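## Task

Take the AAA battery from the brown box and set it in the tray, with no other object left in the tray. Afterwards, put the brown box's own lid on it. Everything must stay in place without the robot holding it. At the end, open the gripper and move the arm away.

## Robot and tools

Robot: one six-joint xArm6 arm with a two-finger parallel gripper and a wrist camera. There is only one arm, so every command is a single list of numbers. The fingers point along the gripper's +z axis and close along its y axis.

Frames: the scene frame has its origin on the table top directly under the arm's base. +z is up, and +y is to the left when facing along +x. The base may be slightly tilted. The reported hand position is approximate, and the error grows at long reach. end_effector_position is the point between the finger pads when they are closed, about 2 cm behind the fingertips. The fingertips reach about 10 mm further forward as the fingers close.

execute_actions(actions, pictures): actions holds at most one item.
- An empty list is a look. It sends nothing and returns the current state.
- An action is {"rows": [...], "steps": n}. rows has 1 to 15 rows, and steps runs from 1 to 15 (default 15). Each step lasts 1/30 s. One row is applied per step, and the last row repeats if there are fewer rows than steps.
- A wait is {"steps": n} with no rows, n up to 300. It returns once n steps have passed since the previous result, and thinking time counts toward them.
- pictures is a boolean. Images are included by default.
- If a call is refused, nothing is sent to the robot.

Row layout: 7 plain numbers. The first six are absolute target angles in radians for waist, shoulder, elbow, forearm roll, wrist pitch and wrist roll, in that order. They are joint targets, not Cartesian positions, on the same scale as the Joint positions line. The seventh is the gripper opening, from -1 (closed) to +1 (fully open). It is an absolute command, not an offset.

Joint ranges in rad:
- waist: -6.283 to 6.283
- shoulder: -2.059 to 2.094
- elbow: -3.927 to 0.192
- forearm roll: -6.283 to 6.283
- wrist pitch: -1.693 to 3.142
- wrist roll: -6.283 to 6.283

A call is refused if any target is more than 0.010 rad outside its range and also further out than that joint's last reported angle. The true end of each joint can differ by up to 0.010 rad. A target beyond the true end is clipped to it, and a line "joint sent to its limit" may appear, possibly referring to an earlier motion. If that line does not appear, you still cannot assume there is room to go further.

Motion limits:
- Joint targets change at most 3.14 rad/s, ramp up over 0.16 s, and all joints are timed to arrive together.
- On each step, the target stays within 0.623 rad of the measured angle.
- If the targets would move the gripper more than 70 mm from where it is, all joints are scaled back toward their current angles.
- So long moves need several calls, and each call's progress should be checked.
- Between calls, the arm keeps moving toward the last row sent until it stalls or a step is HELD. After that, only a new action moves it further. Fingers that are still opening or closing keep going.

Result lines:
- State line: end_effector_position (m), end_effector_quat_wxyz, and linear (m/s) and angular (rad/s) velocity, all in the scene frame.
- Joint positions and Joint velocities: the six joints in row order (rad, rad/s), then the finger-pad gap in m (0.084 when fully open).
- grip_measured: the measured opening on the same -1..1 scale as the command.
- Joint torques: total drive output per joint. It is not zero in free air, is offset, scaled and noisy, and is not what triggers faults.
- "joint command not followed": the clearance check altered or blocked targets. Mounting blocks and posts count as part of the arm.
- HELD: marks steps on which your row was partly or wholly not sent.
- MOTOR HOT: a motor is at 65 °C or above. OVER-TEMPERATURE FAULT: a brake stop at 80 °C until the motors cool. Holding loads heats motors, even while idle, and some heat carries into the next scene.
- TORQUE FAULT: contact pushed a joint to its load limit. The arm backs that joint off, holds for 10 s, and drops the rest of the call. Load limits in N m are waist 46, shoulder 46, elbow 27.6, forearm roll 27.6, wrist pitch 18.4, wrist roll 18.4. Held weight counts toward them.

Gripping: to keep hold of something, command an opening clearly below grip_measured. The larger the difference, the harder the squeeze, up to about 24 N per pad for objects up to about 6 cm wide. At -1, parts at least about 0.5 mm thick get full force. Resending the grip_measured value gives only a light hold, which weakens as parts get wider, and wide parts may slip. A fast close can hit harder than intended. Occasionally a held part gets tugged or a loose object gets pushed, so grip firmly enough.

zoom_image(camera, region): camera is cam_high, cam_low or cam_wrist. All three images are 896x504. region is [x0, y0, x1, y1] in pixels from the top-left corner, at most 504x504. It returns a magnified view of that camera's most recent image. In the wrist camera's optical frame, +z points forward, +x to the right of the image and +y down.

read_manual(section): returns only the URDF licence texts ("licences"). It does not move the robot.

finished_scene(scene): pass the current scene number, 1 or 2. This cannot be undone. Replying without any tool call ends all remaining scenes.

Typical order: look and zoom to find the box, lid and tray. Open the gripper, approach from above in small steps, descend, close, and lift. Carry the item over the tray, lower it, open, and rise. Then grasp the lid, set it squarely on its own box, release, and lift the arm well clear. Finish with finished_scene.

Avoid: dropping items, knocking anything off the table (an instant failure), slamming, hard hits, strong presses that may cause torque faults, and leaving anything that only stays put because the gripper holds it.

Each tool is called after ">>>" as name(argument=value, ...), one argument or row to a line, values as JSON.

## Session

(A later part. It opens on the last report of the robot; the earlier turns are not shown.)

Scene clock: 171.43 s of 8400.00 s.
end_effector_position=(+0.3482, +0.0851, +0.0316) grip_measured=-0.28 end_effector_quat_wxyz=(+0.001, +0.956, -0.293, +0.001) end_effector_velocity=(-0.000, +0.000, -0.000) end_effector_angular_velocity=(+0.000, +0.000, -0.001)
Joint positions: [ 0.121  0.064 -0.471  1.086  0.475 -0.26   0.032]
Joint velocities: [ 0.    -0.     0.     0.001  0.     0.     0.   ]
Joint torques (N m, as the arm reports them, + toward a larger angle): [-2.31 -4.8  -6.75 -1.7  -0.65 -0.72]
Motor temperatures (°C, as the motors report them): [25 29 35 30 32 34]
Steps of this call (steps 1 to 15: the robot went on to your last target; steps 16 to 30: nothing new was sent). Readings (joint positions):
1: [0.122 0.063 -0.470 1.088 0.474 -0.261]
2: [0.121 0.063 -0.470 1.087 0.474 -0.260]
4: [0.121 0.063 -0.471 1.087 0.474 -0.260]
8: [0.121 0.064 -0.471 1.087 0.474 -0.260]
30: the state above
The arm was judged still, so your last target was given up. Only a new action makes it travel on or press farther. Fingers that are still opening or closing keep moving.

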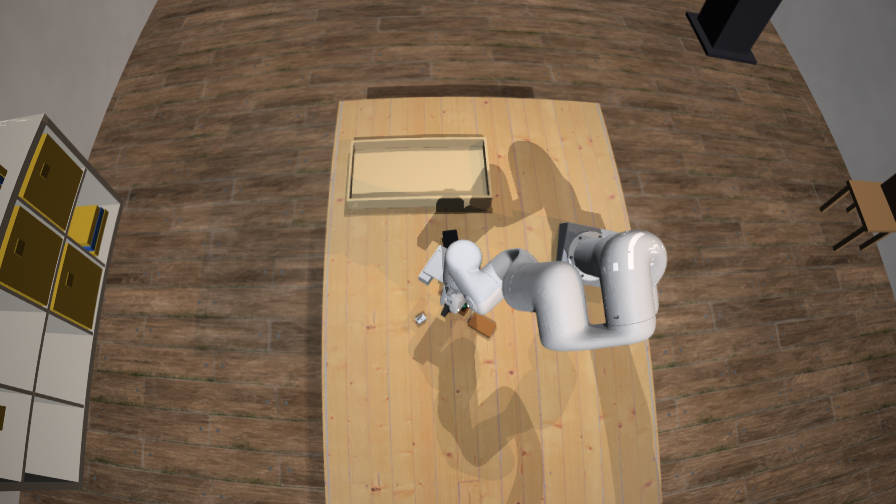

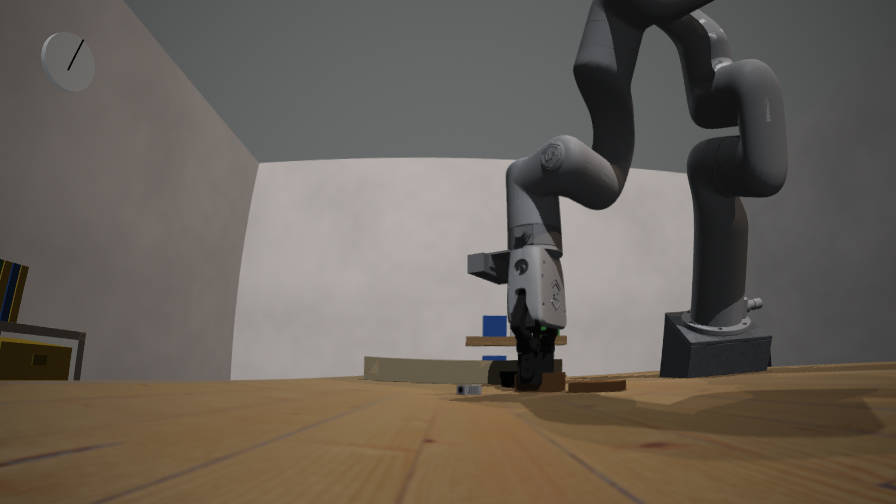

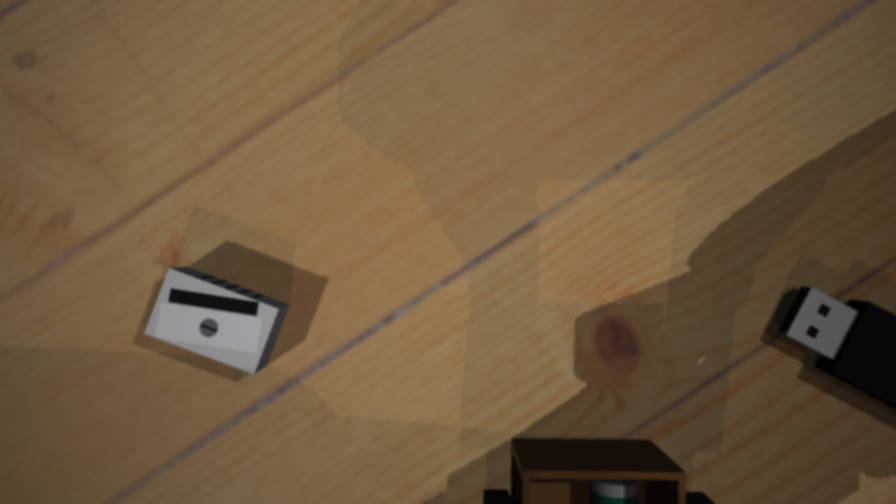

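>>> execute_actions(
  actions=[
    {"rows":[[0.1014,0.0646,-0.4704,1.0864,0.4746,-0.278,-0.45]],"steps":15},
  ],
)

Scene clock: 177.20 s of 8400.00 s.
end_effector_position=(+0.3492, +0.0785, +0.0338) grip_measured=-0.28 end_effector_quat_wxyz=(+0.001, +0.956, -0.293, +0.004) end_effector_velocity=(+0.005, +0.001, +0.003) end_effector_angular_velocity=(+0.000, -0.013, +0.003)
Joint positions: [ 0.102  0.066 -0.47   1.086  0.475 -0.278  0.032]
Joint velocities: [-0.002 -0.008 -0.004  0.    -0.002 -0.     0.   ]
Joint torques (N m, as the arm reports them, + toward a larger angle): [ -4.04 -10.82 -11.12  -1.75  -1.37  -0.61]
Motor temperatures (°C, as the motors report them): [25 29 34 30 32 34]
Steps of this call (steps 1 to 90: nothing new was sent; then 2.27 s passed at rest; steps 91 to 105: all 15 steps of this action). Readings (joint positions):
91: [0.121 0.065 -0.470 1.086 0.475 -0.260]
92: [0.118 0.065 -0.470 1.086 0.475 -0.264]
94: [0.108 0.068 -0.468 1.086 0.475 -0.272]
98: [0.103 0.068 -0.467 1.086 0.475 -0.277]
105: the state above

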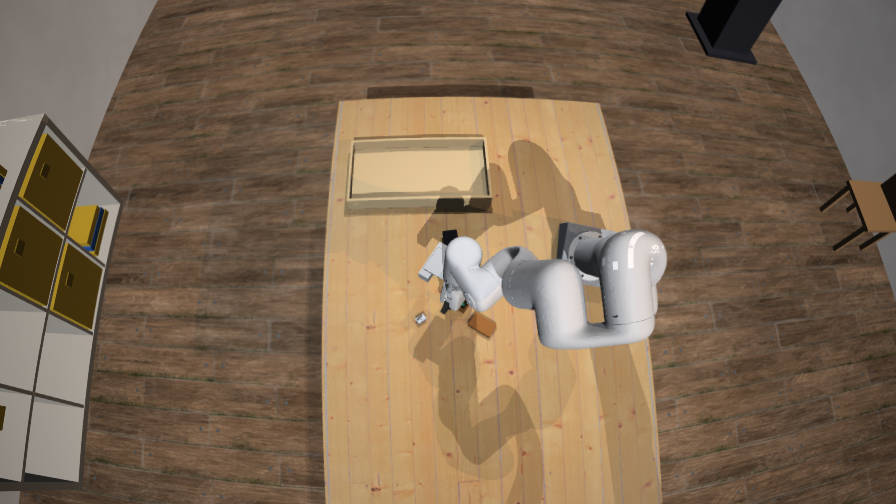

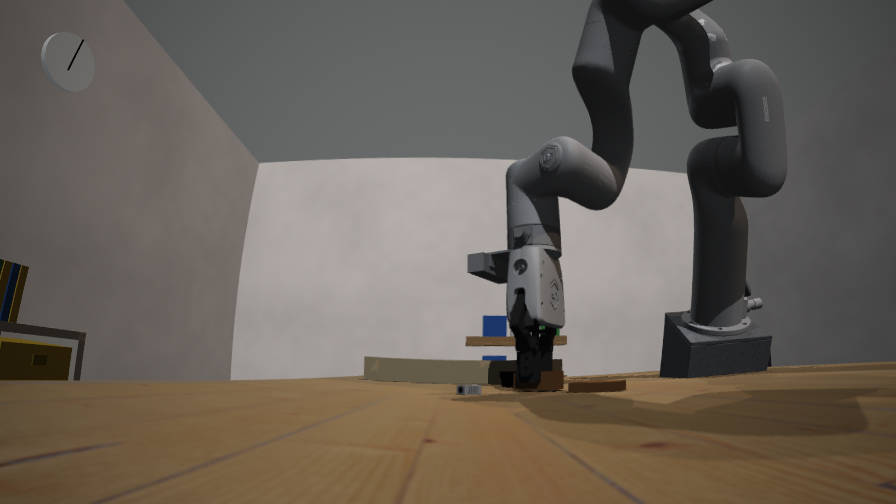

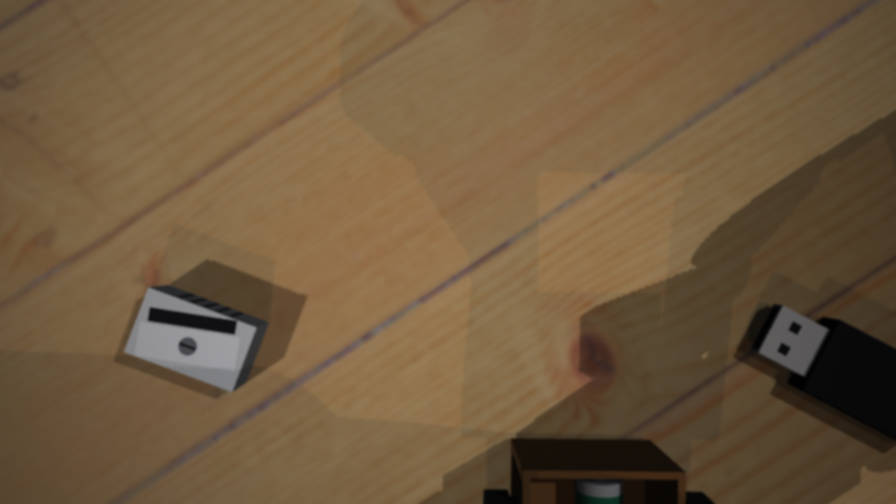

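Now ~+1 mm. Return slowly.

>>> execute_actions(
  actions=[
    {"rows":[[0.1018,0.0645,-0.4704,1.0864,0.4746,-0.2776,-0.45],[0.1024,0.0645,-0.4704,1.0864,0.4746,-0.277,-0.45],[0.103,0.0644,-0.4704,1.0864,0.4746,-0.2765,-0.45],[0.1037,0.0643,-0.4704,1.0864,0.4746,-0.276,-0.45],[0.1044,0.0642,-0.4704,1.0864,0.4746,-0.275,-0.45],[0.1051,0.0641,-0.4704,1.0864,0.4746,-0.2745,-0.45],[0.1058,0.064,-0.4704,1.0864,0.4746,-0.274,-0.45],[0.1065,0.0639,-0.4704,1.0864,0.4746,-0.273,-0.45],[0.1072,0.0638,-0.4704,1.0864,0.4746,-0.2725,-0.45],[0.1079,0.0637,-0.4704,1.0864,0.4746,-0.272,-0.45],[0.1086,0.0636,-0.4704,1.0864,0.4746,-0.271,-0.45],[0.1093,0.0635,-0.4704,1.0864,0.4746,-0.2705,-0.45],[0.11,0.0634,-0.4704,1.0864,0.4746,-0.27,-0.45],[0.1107,0.0633,-0.4704,1.0864,0.4746,-0.269,-0.45],[0.1114,0.0632,-0.4704,1.0864,0.4746,-0.2685,-0.45]],"steps":15},
  ],
  pictures=false,
)

>>> execute_actions(
  actions=[
    {"rows":[[0.112,0.063,-0.47,1.086,0.475,-0.268,-0.45],[0.1127,0.0628,-0.47,1.0855,0.475,-0.267,-0.45],[0.1134,0.0626,-0.47,1.085,0.475,-0.266,-0.45],[0.1141,0.0624,-0.47,1.0845,0.475,-0.265,-0.45],[0.1148,0.0622,-0.47,1.084,0.4755,-0.264,-0.45],[0.1155,0.062,-0.4695,1.0835,0.4755,-0.263,-0.45],[0.1162,0.0618,-0.4695,1.083,0.476,-0.262,-0.45],[0.1169,0.0615,-0.4695,1.0825,0.476,-0.261,-0.45],[0.1176,0.0612,-0.469,1.082,0.476,-0.259,-0.45],[0.1183,0.061,-0.469,1.0815,0.4765,-0.258,-0.45],[0.1189,0.0608,-0.469,1.081,0.4765,-0.257,-0.45],[0.1194,0.0607,-0.469,1.081,0.4766,-0.2556,-0.45]],"steps":15},
  ],
  pictures=false,
)

>>> execute_actions(
  actions=[
    {"rows":[[0.1194,0.0607,-0.469,1.081,0.4766,-0.2556,-0.35],[0.1194,0.0607,-0.469,1.081,0.4766,-0.2556,-0.28],[0.1194,0.0607,-0.469,1.081,0.4766,-0.2556,-0.24],[0.1194,0.0607,-0.469,1.081,0.4766,-0.2556,-0.2],[0.1194,0.0607,-0.469,1.081,0.4766,-0.2556,-0.1],[0.1194,0.0607,-0.469,1.081,0.4766,-0.2556,-0.1],[0.1194,0.0607,-0.469,1.081,0.4766,-0.2556,-0.1],[0.1034,0.0295,-0.458,1.038,0.492,-0.2236,-0.1],[0.1034,0.0295,-0.458,1.038,0.492,-0.2236,-0.1],[0.0834,-0.0095,-0.4448,0.985,0.5115,-0.1836,-0.1]],"steps":15},
  ],
  pictures=false,
)

>>> execute_actions(
  actions=[
    {"rows":[[0.0834,-0.0095,-0.4448,0.985,0.5115,-0.1836,-0.1],[0.0834,-0.0095,-0.4448,0.985,0.5115,-0.1836,-0.1],[0.0834,-0.0095,-0.4448,0.985,0.5115,-0.1836,-0.1],[0.0834,-0.0095,-0.4448,0.985,0.5115,-0.1836,-0.1],[0.0834,-0.0095,-0.4448,0.985,0.5115,-0.1836,-0.78]],"steps":15},
  ],
)

Scene clock: 196.50 s of 8400.00 s.
end_effector_position=(+0.3495, +0.0814, +0.0335) grip_measured=-0.28 end_effector_quat_wxyz=(+0.001, +0.956, -0.292, +0.004) end_effector_velocity=(-0.002, +0.007, -0.002) end_effector_angular_velocity=(+0.003, +0.008, +0.000)
Joint positions: [ 0.109  0.063 -0.47   1.086  0.475 -0.27   0.032]
Joint velocities: [ 0.02  -0.003  0.001 -0.001  0.001  0.019  0.   ]
Joint torques (N m, as the arm reports them, + toward a larger angle): [ -3.77 -10.97 -11.15  -1.69  -1.43  -0.75]
Motor temperatures (°C, as the motors report them): [25 29 34 30 32 34]
Steps of this call (steps 1 to 15: the robot went on to your last target; steps 16 to 90: nothing new was sent; then 15.80 s passed at rest; steps 91 to 105: all 15 steps of this action). Readings (joint positions):
91: [0.101 0.065 -0.470 1.086 0.475 -0.278]
92: [0.102 0.065 -0.470 1.086 0.475 -0.278]
94: [0.102 0.065 -0.470 1.086 0.475 -0.277]
98: [0.105 0.064 -0.470 1.086 0.475 -0.275]
105: the state above

Scene clock: 197.00 s of 8400.00 s.
end_effector_position=(+0.3480, +0.0849, +0.0325) grip_measured=-0.28 end_effector_quat_wxyz=(+0.001, +0.956, -0.292, +0.001) end_effector_velocity=(-0.001, +0.002, -0.001) end_effector_angular_velocity=(+0.001, +0.004, -0.004)
Joint positions: [ 0.119  0.061 -0.469  1.081  0.477 -0.257  0.032]
Joint velocities: [ 0.006 -0.    -0.    -0.003  0.001  0.012  0.   ]
Joint torques (N m, as the arm reports them, + toward a larger angle): [ -4.52 -11.07 -11.18  -1.65  -1.42  -0.77]
Motor temperatures (°C, as the motors report them): [25 29 34 30 32 34]
Steps of this call (steps 1 to 15: all 15 steps of this action). Readings (joint positions):
1: [0.110 0.063 -0.470 1.086 0.475 -0.270]
2: [0.111 0.063 -0.470 1.086 0.475 -0.269]
4: [0.112 0.063 -0.470 1.086 0.475 -0.268]
8: [0.115 0.062 -0.470 1.084 0.475 -0.264]
15: the state above

Scene clock: 197.50 s of 8400.00 s.
end_effector_position=(+0.3489, +0.0848, +0.0496) grip_measured=-0.11 end_effector_quat_wxyz=(+0.002, +0.956, -0.293, +0.002) end_effector_velocity=(-0.003, -0.001, +0.024) end_effector_angular_velocity=(-0.005, +0.006, -0.005)
Joint positions: [ 0.086 -0.005 -0.448  0.994  0.508 -0.191  0.039]
Joint velocities: [-0.049 -0.095  0.033 -0.133  0.052  0.102 -0.   ]
Joint torques (N m, as the arm reports them, + toward a larger angle): [ -3.76  -8.86 -11.18  -0.86  -1.29  -0.84]
Motor temperatures (°C, as the motors report them): [25 29 34 30 32 34]
Steps of this call (steps 1 to 15: all 15 steps of this action). Readings (joint positions):
1: [0.119 0.061 -0.469 1.081 0.477 -0.256]
2: [0.119 0.061 -0.469 1.081 0.477 -0.256]
4: [0.119 0.061 -0.469 1.081 0.477 -0.256]
8: [0.119 0.060 -0.469 1.080 0.477 -0.255]
15: the state above

Scene clock: 198.00 s of 8400.00 s.
end_effector_position=(+0.3476, +0.0845, +0.0503) grip_measured=-0.80 end_effector_quat_wxyz=(+0.002, +0.956, -0.293, +0.001) end_effector_velocity=(-0.001, -0.000, -0.000) end_effector_angular_velocity=(-0.000, +0.002, -0.001)
Joint positions: [ 0.083 -0.009 -0.445  0.985  0.511 -0.184  0.009]
Joint velocities: [-0.     0.002  0.    -0.002  0.     0.001 -0.   ]
Joint torques (N m, as the arm reports them, + toward a larger angle): [ -4.02 -10.44 -12.29  -1.7   -1.34  -0.66]
Motor temperatures (°C, as the motors report them): [25 29 34 30 32 34]
Steps of this call (steps 1 to 15: all 15 steps of this action). Readings (joint positions):
1: [0.085 -0.007 -0.447 0.990 0.509 -0.188]
2: [0.084 -0.008 -0.446 0.988 0.510 -0.186]
4: [0.084 -0.009 -0.445 0.986 0.511 -0.185]
8: [0.084 -0.009 -0.445 0.985 0.511 -0.184]
15: the state above

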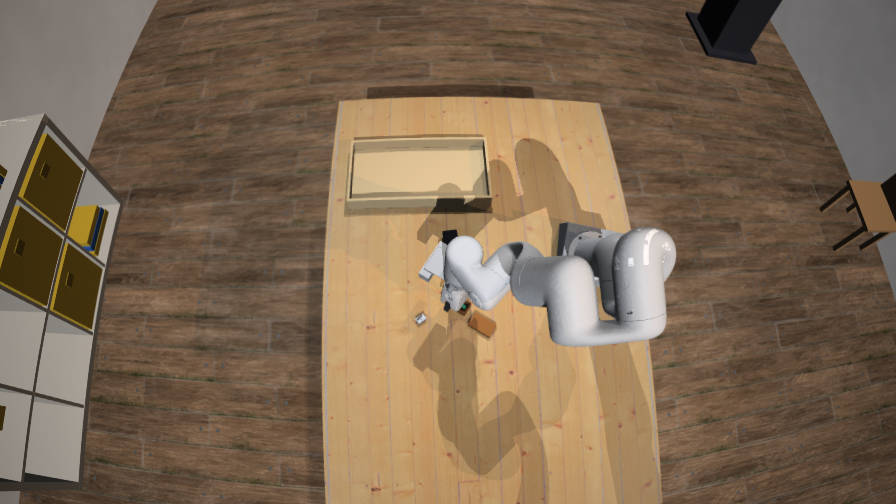

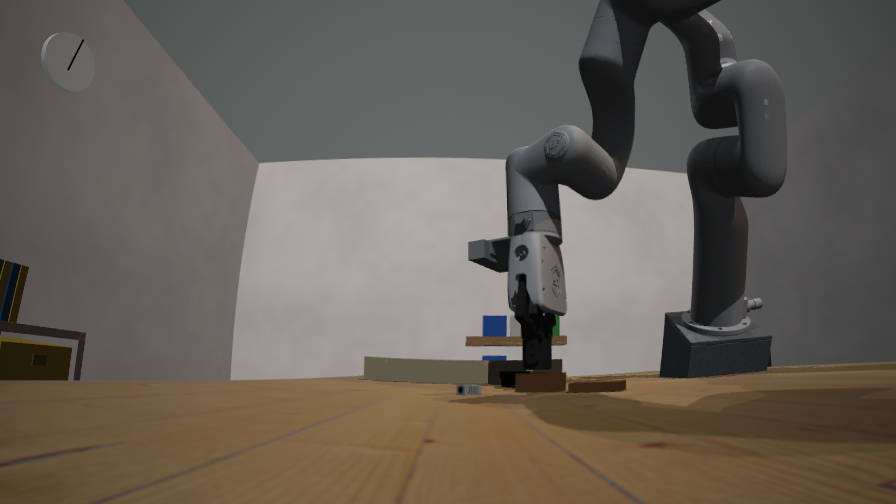

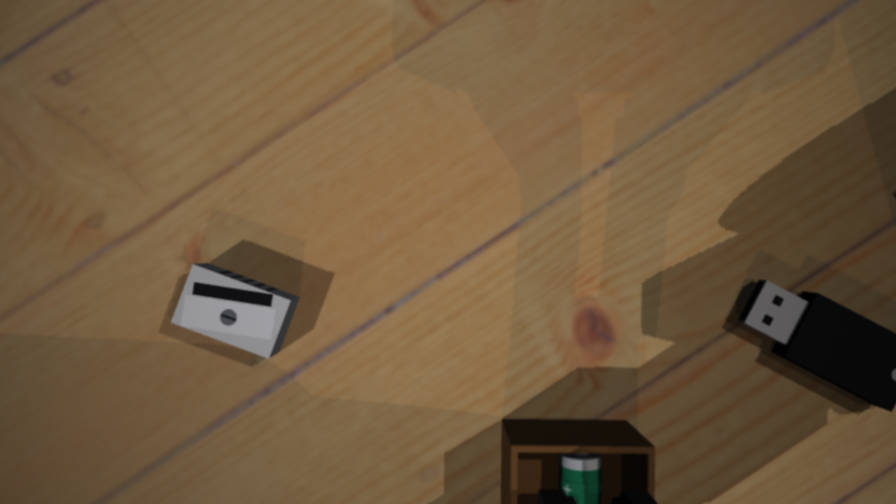

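>>> execute_actions(
  actions=[
    {"rows":[[0.0874,-0.0017,-0.4475,0.9956,0.5076,-0.1916,-0.78],[0.0874,-0.0017,-0.4475,0.9956,0.5076,-0.1916,-0.78],[0.0914,0.0061,-0.4502,1.0063,0.5037,-0.1996,-0.78],[0.0914,0.0061,-0.4502,1.0063,0.5037,-0.1996,-0.78],[0.0954,0.0139,-0.4529,1.017,0.4999,-0.2076,-0.78],[0.0954,0.0139,-0.4529,1.017,0.4999,-0.2076,-0.78],[0.0994,0.0217,-0.4556,1.0276,0.496,-0.2156,-0.78],[0.0994,0.0217,-0.4556,1.0276,0.496,-0.2156,-0.78],[0.1034,0.0295,-0.4583,1.0383,0.4921,-0.2236,-0.78],[0.1034,0.0295,-0.4583,1.0383,0.4921,-0.2236,-0.78],[0.1074,0.0373,-0.461,1.049,0.4882,-0.2316,-0.78]],"steps":15},
  ],
  pictures=false,
)

>>> execute_actions(
  actions=[
    {"rows":[[0.1074,0.0373,-0.461,1.049,0.4882,-0.2316,-0.78],[0.1074,0.0373,-0.461,1.049,0.4882,-0.2316,-0.78],[0.1074,0.0373,-0.461,1.049,0.4882,-0.2316,-0.75],[0.1074,0.0373,-0.461,1.049,0.4882,-0.2316,-0.73],[0.1074,0.0373,-0.461,1.049,0.4882,-0.2316,-0.71],[0.1074,0.0373,-0.461,1.049,0.4882,-0.2316,-0.69]],"steps":15},
  ],
)

Scene clock: 205.90 s of 8400.00 s.
end_effector_position=(+0.3479, +0.0850, +0.0388) grip_measured=-0.80 end_effector_quat_wxyz=(+0.001, +0.956, -0.293, +0.000) end_effector_velocity=(+0.000, -0.000, -0.008) end_effector_angular_velocity=(+0.000, -0.001, +0.001)
Joint positions: [ 0.106  0.036 -0.46   1.046  0.489 -0.229  0.009]
Joint velocities: [ 0.016  0.031 -0.011  0.044 -0.017 -0.034  0.   ]
Joint torques (N m, as the arm reports them, + toward a larger angle): [ -3.57 -11.93 -11.7   -1.93  -1.48  -0.64]
Motor temperatures (°C, as the motors report them): [25 29 35 30 32 34]
Steps of this call (steps 1 to 15: the robot went on to your last target; steps 16 to 90: nothing new was sent; then 4.40 s passed at rest; steps 91 to 105: all 15 steps of this action). Readings (joint positions):
91: [0.084 -0.009 -0.445 0.985 0.511 -0.184]
92: [0.084 -0.008 -0.446 0.988 0.510 -0.186]
94: [0.087 -0.002 -0.448 0.995 0.508 -0.191]
98: [0.095 0.013 -0.452 1.015 0.501 -0.206]
105: the state above

Scene clock: 206.40 s of 8400.00 s.
end_effector_position=(+0.3481, +0.0850, +0.0385) grip_measured=-0.71 end_effector_quat_wxyz=(+0.001, +0.956, -0.293, +0.001) end_effector_velocity=(-0.001, -0.000, -0.001) end_effector_angular_velocity=(+0.001, +0.002, -0.002)
Joint positions: [ 0.107  0.037 -0.461  1.049  0.488 -0.232  0.013]
Joint velocities: [ 0.001  0.002  0.     0.002  0.    -0.     0.   ]
Joint torques (N m, as the arm reports them, + toward a larger angle): [ -4.04 -10.82 -11.54  -1.77  -1.33  -0.77]
Motor temperatures (°C, as the motors report them): [25 29 35 30 32 34]
Steps of this call (steps 1 to 15: all 15 steps of this action). Readings (joint positions):
1: [0.107 0.036 -0.460 1.047 0.489 -0.230]
2: [0.107 0.037 -0.461 1.048 0.489 -0.231]
4: [0.107 0.037 -0.461 1.048 0.488 -0.231]
8: [0.107 0.037 -0.461 1.049 0.488 -0.232]
15: the state above

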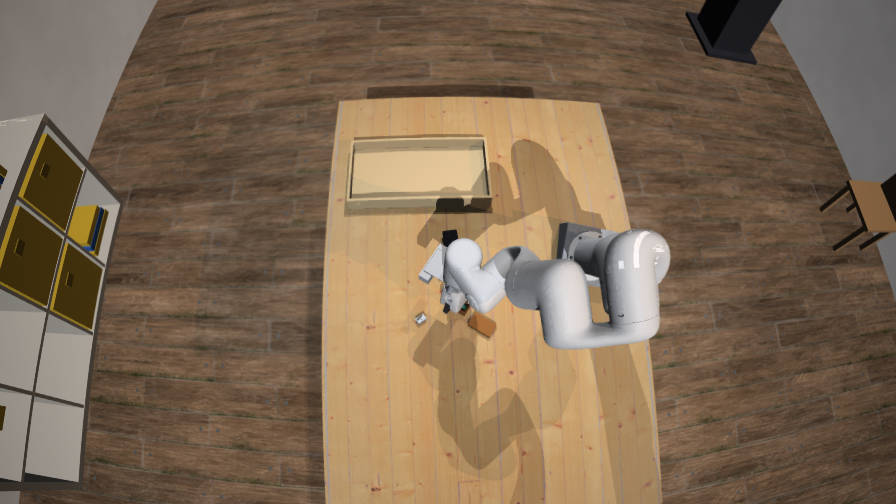

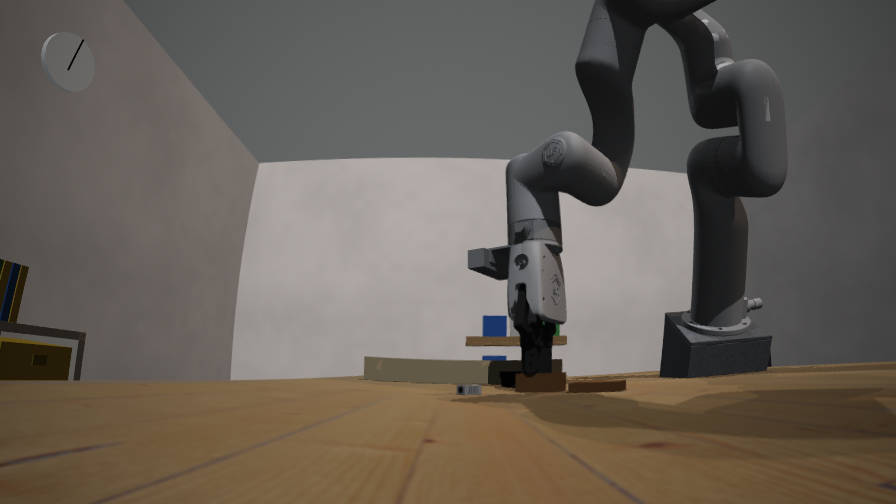

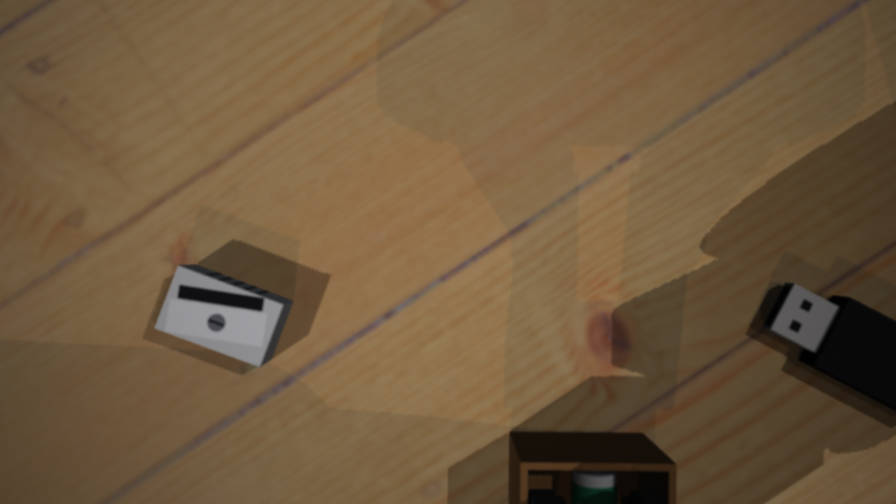

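Inside. Descend to ~.031.

>>> execute_actions(
  actions=[
    {"rows":[[0.1094,0.0412,-0.4623,1.0543,0.4863,-0.2356,-0.69],[0.1114,0.0451,-0.4637,1.0597,0.4843,-0.2396,-0.69],[0.1114,0.0451,-0.4637,1.0597,0.4843,-0.2396,-0.69],[0.1134,0.049,-0.465,1.065,0.4824,-0.2436,-0.69],[0.1154,0.0529,-0.4664,1.0703,0.4805,-0.2476,-0.69],[0.1154,0.0529,-0.4664,1.0703,0.4805,-0.2476,-0.69],[0.1174,0.0568,-0.4677,1.0757,0.4785,-0.2516,-0.69],[0.1194,0.0607,-0.469,1.081,0.4766,-0.2556,-0.69],[0.1194,0.0607,-0.469,1.081,0.4766,-0.2556,-0.69],[0.1214,0.0646,-0.4704,1.0864,0.4746,-0.2596,-0.69],[0.1234,0.0685,-0.4718,1.0917,0.4727,-0.2636,-0.69]],"steps":15},
  ],
  pictures=false,
)

Scene clock: 214.33 s of 8400.00 s.
end_effector_position=(+0.3515, +0.0850, +0.0329) grip_measured=-0.69 end_effector_quat_wxyz=(+0.000, +0.956, -0.292, +0.005) end_effector_velocity=(-0.002, -0.000, -0.006) end_effector_angular_velocity=(-0.001, +0.004, +0.000)
Joint positions: [ 0.121  0.064 -0.475  1.09   0.471 -0.262  0.014]
Joint velocities: [ 0.012  0.021 -0.004  0.029 -0.01  -0.022  0.   ]
Joint torques (N m, as the arm reports them, + toward a larger angle): [ 1.45 -0.53 -2.34 -1.62  1.83 -0.82]
Motor temperatures (°C, as the motors report them): [25 29 35 30 32 34]
Steps of this call (steps 1 to 15: the robot went on to your last target; steps 16 to 90: nothing new was sent; then 4.43 s passed at rest; steps 91 to 105: all 15 steps of this action). Readings (joint positions):
91: [0.107 0.037 -0.461 1.049 0.488 -0.232]
92: [0.108 0.038 -0.461 1.051 0.488 -0.233]
94: [0.110 0.042 -0.463 1.056 0.486 -0.237]
98: [0.113 0.049 -0.467 1.069 0.480 -0.247]
105: the state above

>>> execute_actions(
  actions=[
    {"rows":[[0.1134,0.049,-0.465,1.065,0.4824,-0.2436,-0.69]],"steps":12},
  ],
)

>>> zoom_image(
  camera="cam_wrist",
  region=[480,410,720,504],
)

>>> zoom_image(
  camera="cam_low",
  region=[490,320,590,400],
)

Scene clock: 222.63 s of 8400.00 s.
end_effector_position=(+0.3442, +0.0850, +0.0332) grip_measured=-0.69 end_effector_quat_wxyz=(+0.002, +0.956, -0.293, -0.004) end_effector_velocity=(-0.000, -0.002, +0.001) end_effector_angular_velocity=(-0.002, +0.000, -0.003)
Joint positions: [ 0.116  0.053 -0.461  1.065  0.485 -0.244  0.014]
Joint velocities: [-0.005 -0.001  0.002 -0.004  0.     0.002 -0.   ]
Joint torques (N m, as the arm reports them, + toward a larger angle): [-3.17 -7.93 -6.42 -2.06 -0.54 -0.73]
Motor temperatures (°C, as the motors report them): [25 29 34 30 33 34]
Steps of this call (steps 1 to 15: the robot went on to your last target; steps 16 to 90: nothing new was sent; then 4.90 s passed at rest; steps 91 to 102: all 12 steps of this action). Readings (joint positions):
91: [0.123 0.065 -0.473 1.091 0.469 -0.263]
92: [0.122 0.063 -0.472 1.086 0.471 -0.259]
94: [0.119 0.057 -0.465 1.074 0.479 -0.250]
98: [0.117 0.053 -0.461 1.066 0.485 -0.245]
102: the state above

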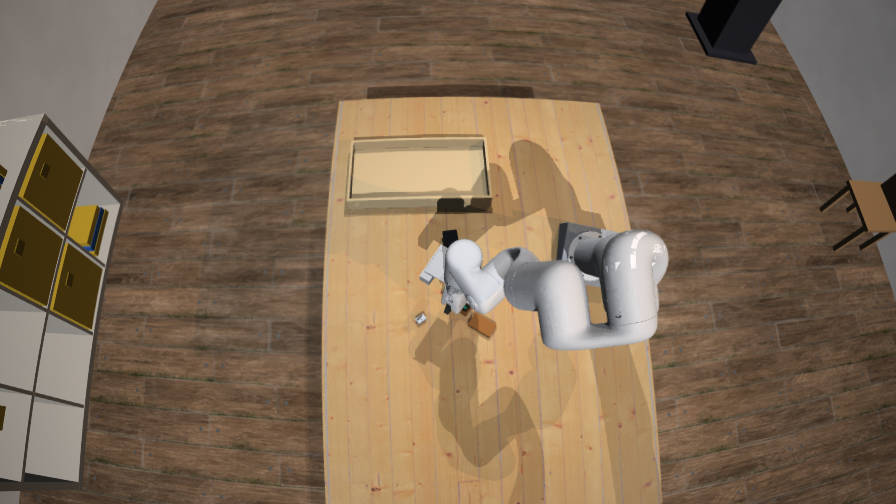

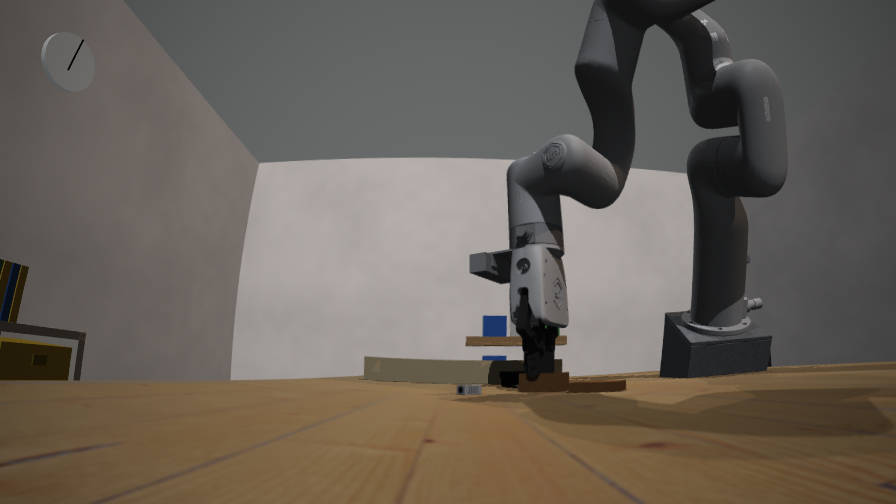

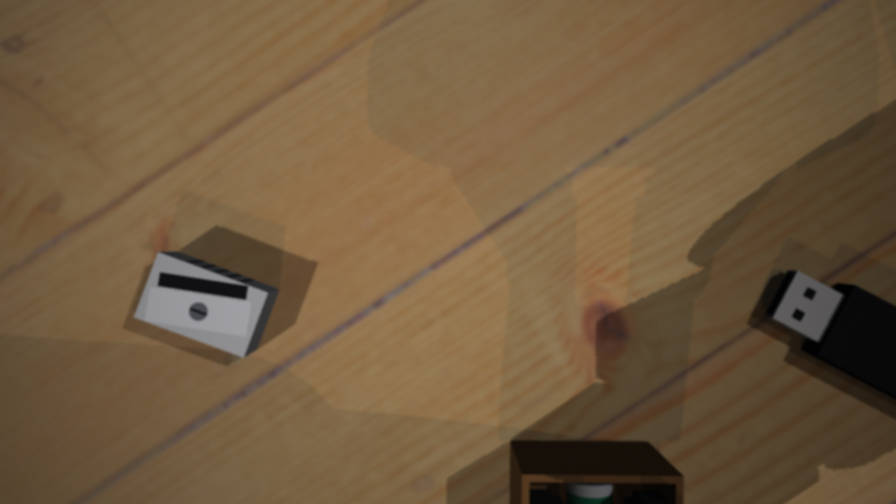

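Region (480, 410, 720, 504) of cam_wrist's 896x504 image, scaled by 2.100, with more detail than that image has; it fills the top 197 rows of this view, and the rest is white.

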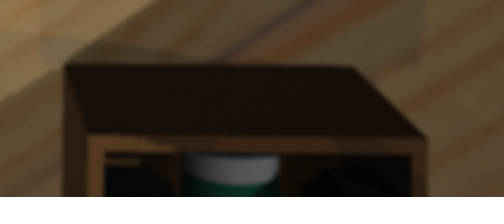

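Region (490, 320, 590, 400) of cam_low's 896x504 image, scaled by 5.040, with more detail than that image has; it fills the top 403 rows of this view, and the rest is white.

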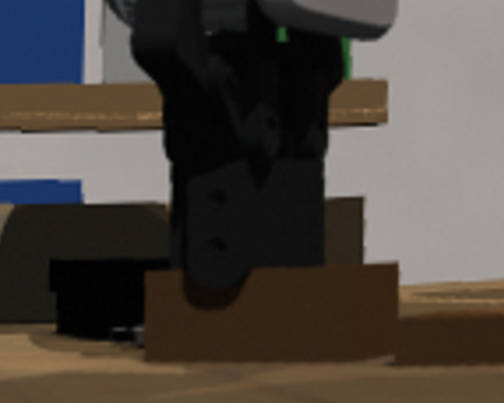

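>>> execute_actions(
  actions=[
    {"rows":[[0.1134,0.049,-0.465,1.065,0.4824,-0.2436,-0.73],[0.1134,0.049,-0.465,1.065,0.4824,-0.2436,-0.73],[0.1134,0.049,-0.465,1.065,0.4824,-0.2436,-0.73],[0.1134,0.049,-0.465,1.065,0.4824,-0.2436,-0.73],[0.1134,0.049,-0.465,1.065,0.4824,-0.2436,-0.73],[0.1134,0.049,-0.465,1.065,0.4824,-0.2436,-0.73],[0.1154,0.0529,-0.4664,1.0703,0.4805,-0.2476,-0.73],[0.1154,0.0529,-0.4664,1.0703,0.4805,-0.2476,-0.73],[0.1174,0.0568,-0.4677,1.0757,0.4785,-0.2516,-0.73],[0.1174,0.0568,-0.4677,1.0757,0.4785,-0.2516,-0.73],[0.1194,0.0607,-0.469,1.081,0.4766,-0.2556,-0.73]],"steps":15},
  ],
  pictures=false,
)

>>> execute_actions(
  actions=[
    {"steps":10},
  ],
  pictures=false,
)

Scene clock: 231.33 s of 8400.00 s.
end_effector_position=(+0.3488, +0.0850, +0.0333) grip_measured=-0.69 end_effector_quat_wxyz=(+0.001, +0.956, -0.293, +0.002) end_effector_velocity=(+0.004, +0.000, -0.000) end_effector_angular_velocity=(-0.001, -0.012, +0.003)
Joint positions: [ 0.118  0.058 -0.469  1.08   0.477 -0.255  0.014]
Joint velocities: [ 0.004  0.006 -0.007  0.018 -0.01  -0.015  0.   ]
Joint torques (N m, as the arm reports them, + toward a larger angle): [ -3.06  -8.67 -10.09  -1.67  -1.    -0.7 ]
Motor temperatures (°C, as the motors report them): [25 29 34 30 33 34]
Steps of this call (steps 1 to 15: the robot went on to your last target; steps 16 to 90: nothing new was sent; then 5.20 s passed at rest; steps 91 to 105: all 15 steps of this action). Readings (joint positions):
91: [0.113 0.049 -0.465 1.065 0.482 -0.244]
92: [0.113 0.049 -0.465 1.065 0.482 -0.244]
94: [0.113 0.049 -0.465 1.065 0.482 -0.244]
98: [0.114 0.050 -0.465 1.067 0.482 -0.245]
105: the state above

Scene clock: 231.67 s of 8400.00 s.
end_effector_position=(+0.3488, +0.0850, +0.0331) grip_measured=-0.69 end_effector_quat_wxyz=(+0.001, +0.956, -0.293, +0.002) end_effector_velocity=(+0.000, +0.000, -0.000) end_effector_angular_velocity=(+0.001, +0.000, -0.000)
Joint positions: [ 0.119  0.059 -0.47   1.081  0.476 -0.256  0.014]
Joint velocities: [ 0.001  0.001 -0.001  0.002  0.    -0.001  0.   ]
Joint torques (N m, as the arm reports them, + toward a larger angle): [-1.97 -6.4  -9.17 -1.38 -0.62 -0.72]
Motor temperatures (°C, as the motors report them): [25 29 34 30 33 34]
Steps of this call (steps 1 to 10: the robot went on to your last target). Readings (joint positions):
1: [0.118 0.059 -0.469 1.080 0.476 -0.255]
2: [0.118 0.059 -0.469 1.080 0.476 -0.255]
4: [0.119 0.059 -0.470 1.081 0.476 -0.255]
8: [0.119 0.059 -0.470 1.081 0.476 -0.256]
10: the state above

>>> execute_actions(
  actions=[
    {"rows":[[0.1174,0.0568,-0.4677,1.0757,0.4785,-0.2516,-0.8],[0.1174,0.0568,-0.4677,1.0757,0.4785,-0.2516,-0.85],[0.1174,0.0568,-0.4677,1.0757,0.4785,-0.2516,-0.9],[0.1174,0.0568,-0.4677,1.0757,0.4785,-0.2516,-0.95]],"steps":12},
  ],
  pictures=false,
)

>>> execute_actions(
  actions=[
    {"rows":[[0.1134,0.049,-0.465,1.065,0.4824,-0.2436,-0.95],[0.1094,0.0412,-0.4623,1.0543,0.4863,-0.2356,-0.95],[0.1034,0.0295,-0.4583,1.0383,0.4921,-0.2236,-0.95],[0.0954,0.0139,-0.4529,1.017,0.4999,-0.2076,-0.95],[0.0874,-0.0017,-0.4475,0.9956,0.5076,-0.1916,-0.95],[0.0734,-0.029,-0.438,0.958,0.521,-0.164,-0.95]],"steps":15},
  ],
)

Scene clock: 238.80 s of 8400.00 s.
end_effector_position=(+0.3474, +0.0850, +0.0328) grip_measured=-0.69 end_effector_quat_wxyz=(+0.001, +0.956, -0.293, -0.000) end_effector_velocity=(-0.002, -0.000, +0.001) end_effector_angular_velocity=(+0.001, +0.002, -0.000)
Joint positions: [ 0.118  0.058 -0.468  1.076  0.479 -0.252  0.014]
Joint velocities: [-0.002 -0.005  0.006 -0.002  0.002  0.001 -0.   ]
Joint torques (N m, as the arm reports them, + toward a larger angle): [-1.36 -5.06 -1.53 -2.13  1.02 -0.71]
Motor temperatures (°C, as the motors report them): [25 29 34 30 32 34]
Steps of this call (steps 1 to 15: the robot went on to your last target; steps 16 to 90: nothing new was sent; then 3.73 s passed at rest; steps 91 to 102: all 12 steps of this action). Readings (joint positions):
91: [0.119 0.060 -0.469 1.081 0.477 -0.255]
92: [0.119 0.060 -0.469 1.080 0.477 -0.254]
94: [0.119 0.060 -0.469 1.078 0.478 -0.253]
98: [0.118 0.059 -0.469 1.076 0.478 -0.252]
102: the state above

Scene clock: 239.30 s of 8400.00 s.
end_effector_position=(+0.3464, +0.0839, +0.0544) grip_measured=-0.69 end_effector_quat_wxyz=(+0.004, +0.956, -0.293, -0.000) end_effector_velocity=(+0.001, -0.001, +0.003) end_effector_angular_velocity=(-0.003, -0.001, -0.002)
Joint positions: [ 0.074 -0.027 -0.437  0.959  0.521 -0.165  0.014]
Joint velocities: [-0.007 -0.008  0.002 -0.015  0.003  0.013 -0.   ]
Joint torques (N m, as the arm reports them, + toward a larger angle): [ -3.68 -10.28 -12.73  -1.52  -1.43  -0.7 ]
Motor temperatures (°C, as the motors report them): [25 29 34 30 32 34]
Steps of this call (steps 1 to 15: all 15 steps of this action). Readings (joint positions):
1: [0.118 0.058 -0.467 1.075 0.479 -0.251]
2: [0.117 0.056 -0.466 1.073 0.481 -0.249]
4: [0.113 0.049 -0.459 1.059 0.488 -0.239]
8: [0.089 0.001 -0.442 0.994 0.511 -0.191]
15: the state above

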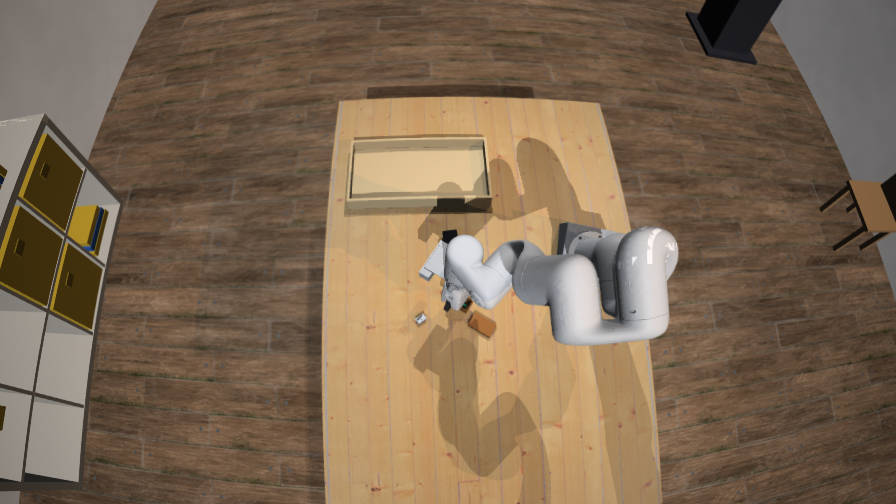

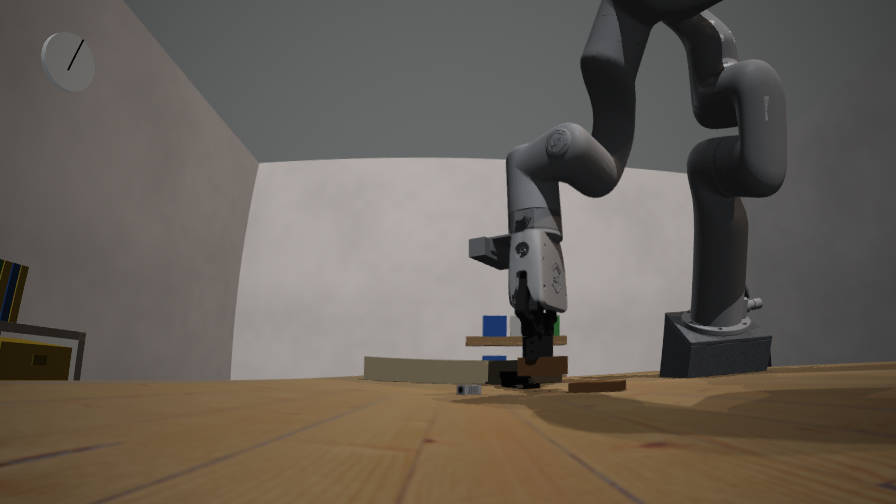

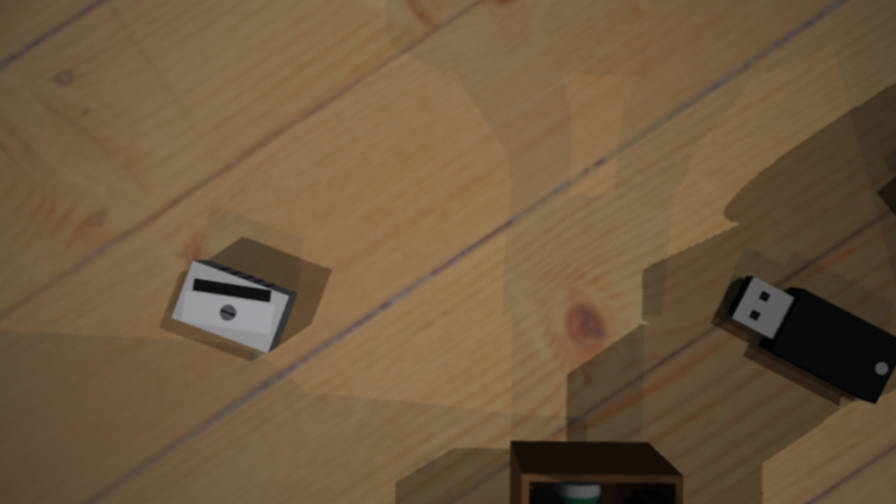

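>>> execute_actions(
  actions=[
    {"rows":[[0.0874,-0.0017,-0.4475,0.9956,0.5076,-0.1916,-0.95],[0.0874,-0.0017,-0.4475,0.9956,0.5076,-0.1916,-0.95],[0.0954,0.0139,-0.4529,1.017,0.4999,-0.2076,-0.95],[0.0954,0.0139,-0.4529,1.017,0.4999,-0.2076,-0.95],[0.1034,0.0295,-0.4583,1.0383,0.4921,-0.2236,-0.95],[0.1034,0.0295,-0.4583,1.0383,0.4921,-0.2236,-0.95],[0.1094,0.0412,-0.4623,1.0543,0.4863,-0.2356,-0.95],[0.1134,0.049,-0.465,1.065,0.4824,-0.2436,-0.95],[0.1174,0.0568,-0.4677,1.0757,0.4785,-0.2516,-0.95]],"steps":15},
  ],
  pictures=false,
)

>>> execute_actions(
  actions=[
    {"rows":[[0.1174,0.0568,-0.4677,1.0757,0.4785,-0.2516,-0.66],[0.1174,0.0568,-0.4677,1.0757,0.4785,-0.2516,-0.66],[0.1174,0.0568,-0.4677,1.0757,0.4785,-0.2516,-0.66],[0.1174,0.0568,-0.4677,1.0757,0.4785,-0.2516,-0.66],[0.1174,0.0568,-0.4677,1.0757,0.4785,-0.2516,-0.66],[0.1174,0.0568,-0.4677,1.0757,0.4785,-0.2516,-0.66],[0.1134,0.049,-0.465,1.065,0.4824,-0.2436,-0.66],[0.1094,0.0412,-0.4623,1.0543,0.4863,-0.2356,-0.66],[0.1054,0.0334,-0.4596,1.0436,0.4902,-0.2276,-0.66]],"steps":15},
  ],
)

>>> zoom_image(
  camera="cam_low",
  region=[490,320,590,400],
)

Scene clock: 250.37 s of 8400.00 s.
end_effector_position=(+0.3479, +0.0850, +0.0337) grip_measured=-0.69 end_effector_quat_wxyz=(+0.001, +0.956, -0.293, +0.000) end_effector_velocity=(+0.005, +0.001, -0.002) end_effector_angular_velocity=(-0.001, -0.013, +0.006)
Joint positions: [ 0.117  0.056 -0.467  1.074  0.479 -0.25   0.014]
Joint velocities: [ 0.009  0.013 -0.011  0.026 -0.013 -0.022 -0.   ]
Joint torques (N m, as the arm reports them, + toward a larger angle): [ -3.99 -11.04 -11.21  -1.84  -1.4   -0.82]
Motor temperatures (°C, as the motors report them): [25 29 35 30 32 34]
Steps of this call (steps 1 to 15: the robot went on to your last target; steps 16 to 90: nothing new was sent; then 7.57 s passed at rest; steps 91 to 105: all 15 steps of this action). Readings (joint positions):
91: [0.074 -0.029 -0.438 0.959 0.521 -0.164]
92: [0.075 -0.025 -0.440 0.965 0.518 -0.169]
94: [0.084 -0.008 -0.446 0.987 0.510 -0.186]
98: [0.101 0.025 -0.456 1.032 0.495 -0.219]
105: the state above

Scene clock: 250.87 s of 8400.00 s.
end_effector_position=(+0.3484, +0.0851, +0.0394) grip_measured=-0.68 end_effector_quat_wxyz=(+0.001, +0.956, -0.293, +0.001) end_effector_velocity=(-0.006, -0.001, +0.000) end_effector_angular_velocity=(-0.000, +0.014, -0.003)
Joint positions: [ 0.106  0.034 -0.46   1.045  0.49  -0.229  0.014]
Joint velocities: [-0.006 -0.008  0.011 -0.021  0.01   0.015  0.   ]
Joint torques (N m, as the arm reports them, + toward a larger angle): [ -4.01 -10.72 -11.5   -1.46  -1.34  -0.74]
Motor temperatures (°C, as the motors report them): [25 29 35 30 32 34]
Steps of this call (steps 1 to 15: all 15 steps of this action). Readings (joint positions):
1: [0.117 0.056 -0.467 1.074 0.479 -0.251]
2: [0.117 0.056 -0.468 1.075 0.479 -0.251]
4: [0.117 0.056 -0.468 1.075 0.479 -0.251]
8: [0.116 0.055 -0.467 1.072 0.480 -0.249]
15: the state above

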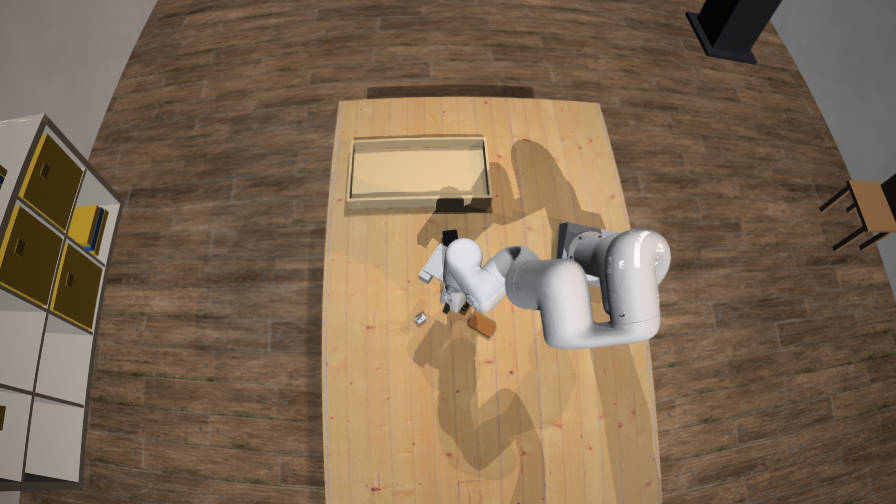

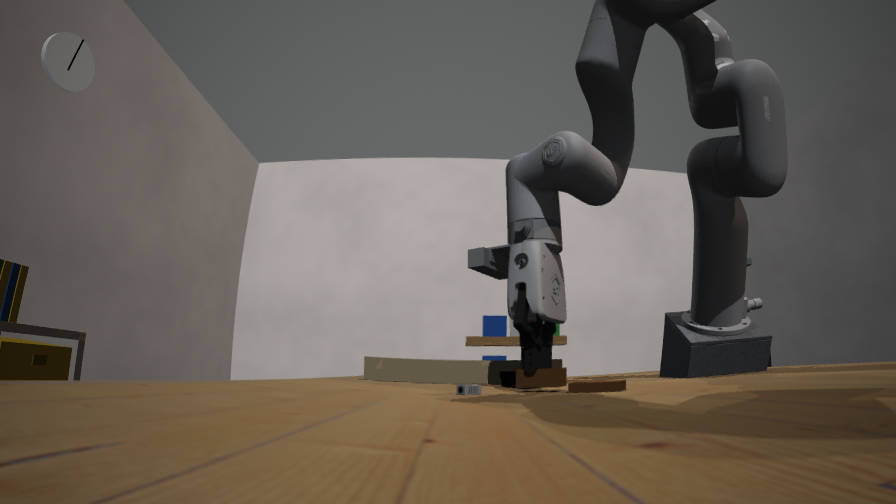

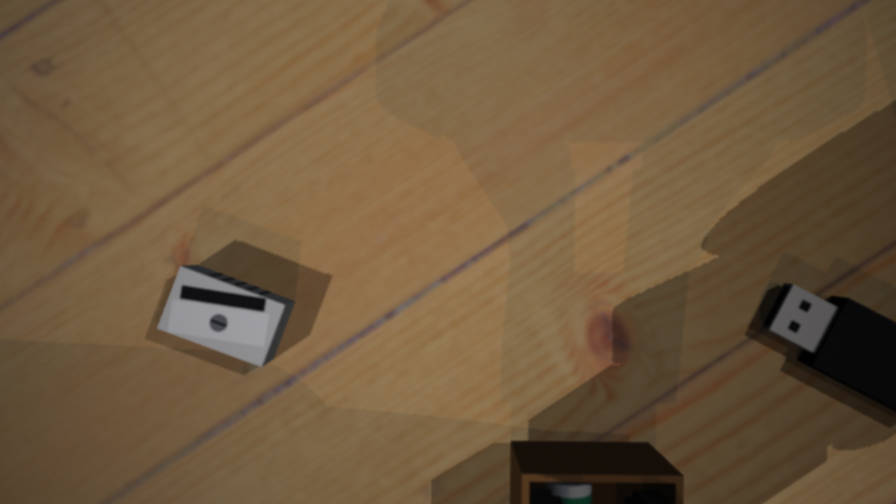

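Region (490, 320, 590, 400) of cam_low's 896x504 image, scaled by 5.040, with more detail than that image has; it fills the top 403 rows of this view, and the rest is white.

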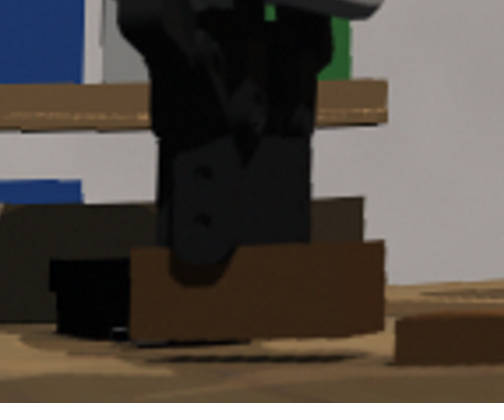

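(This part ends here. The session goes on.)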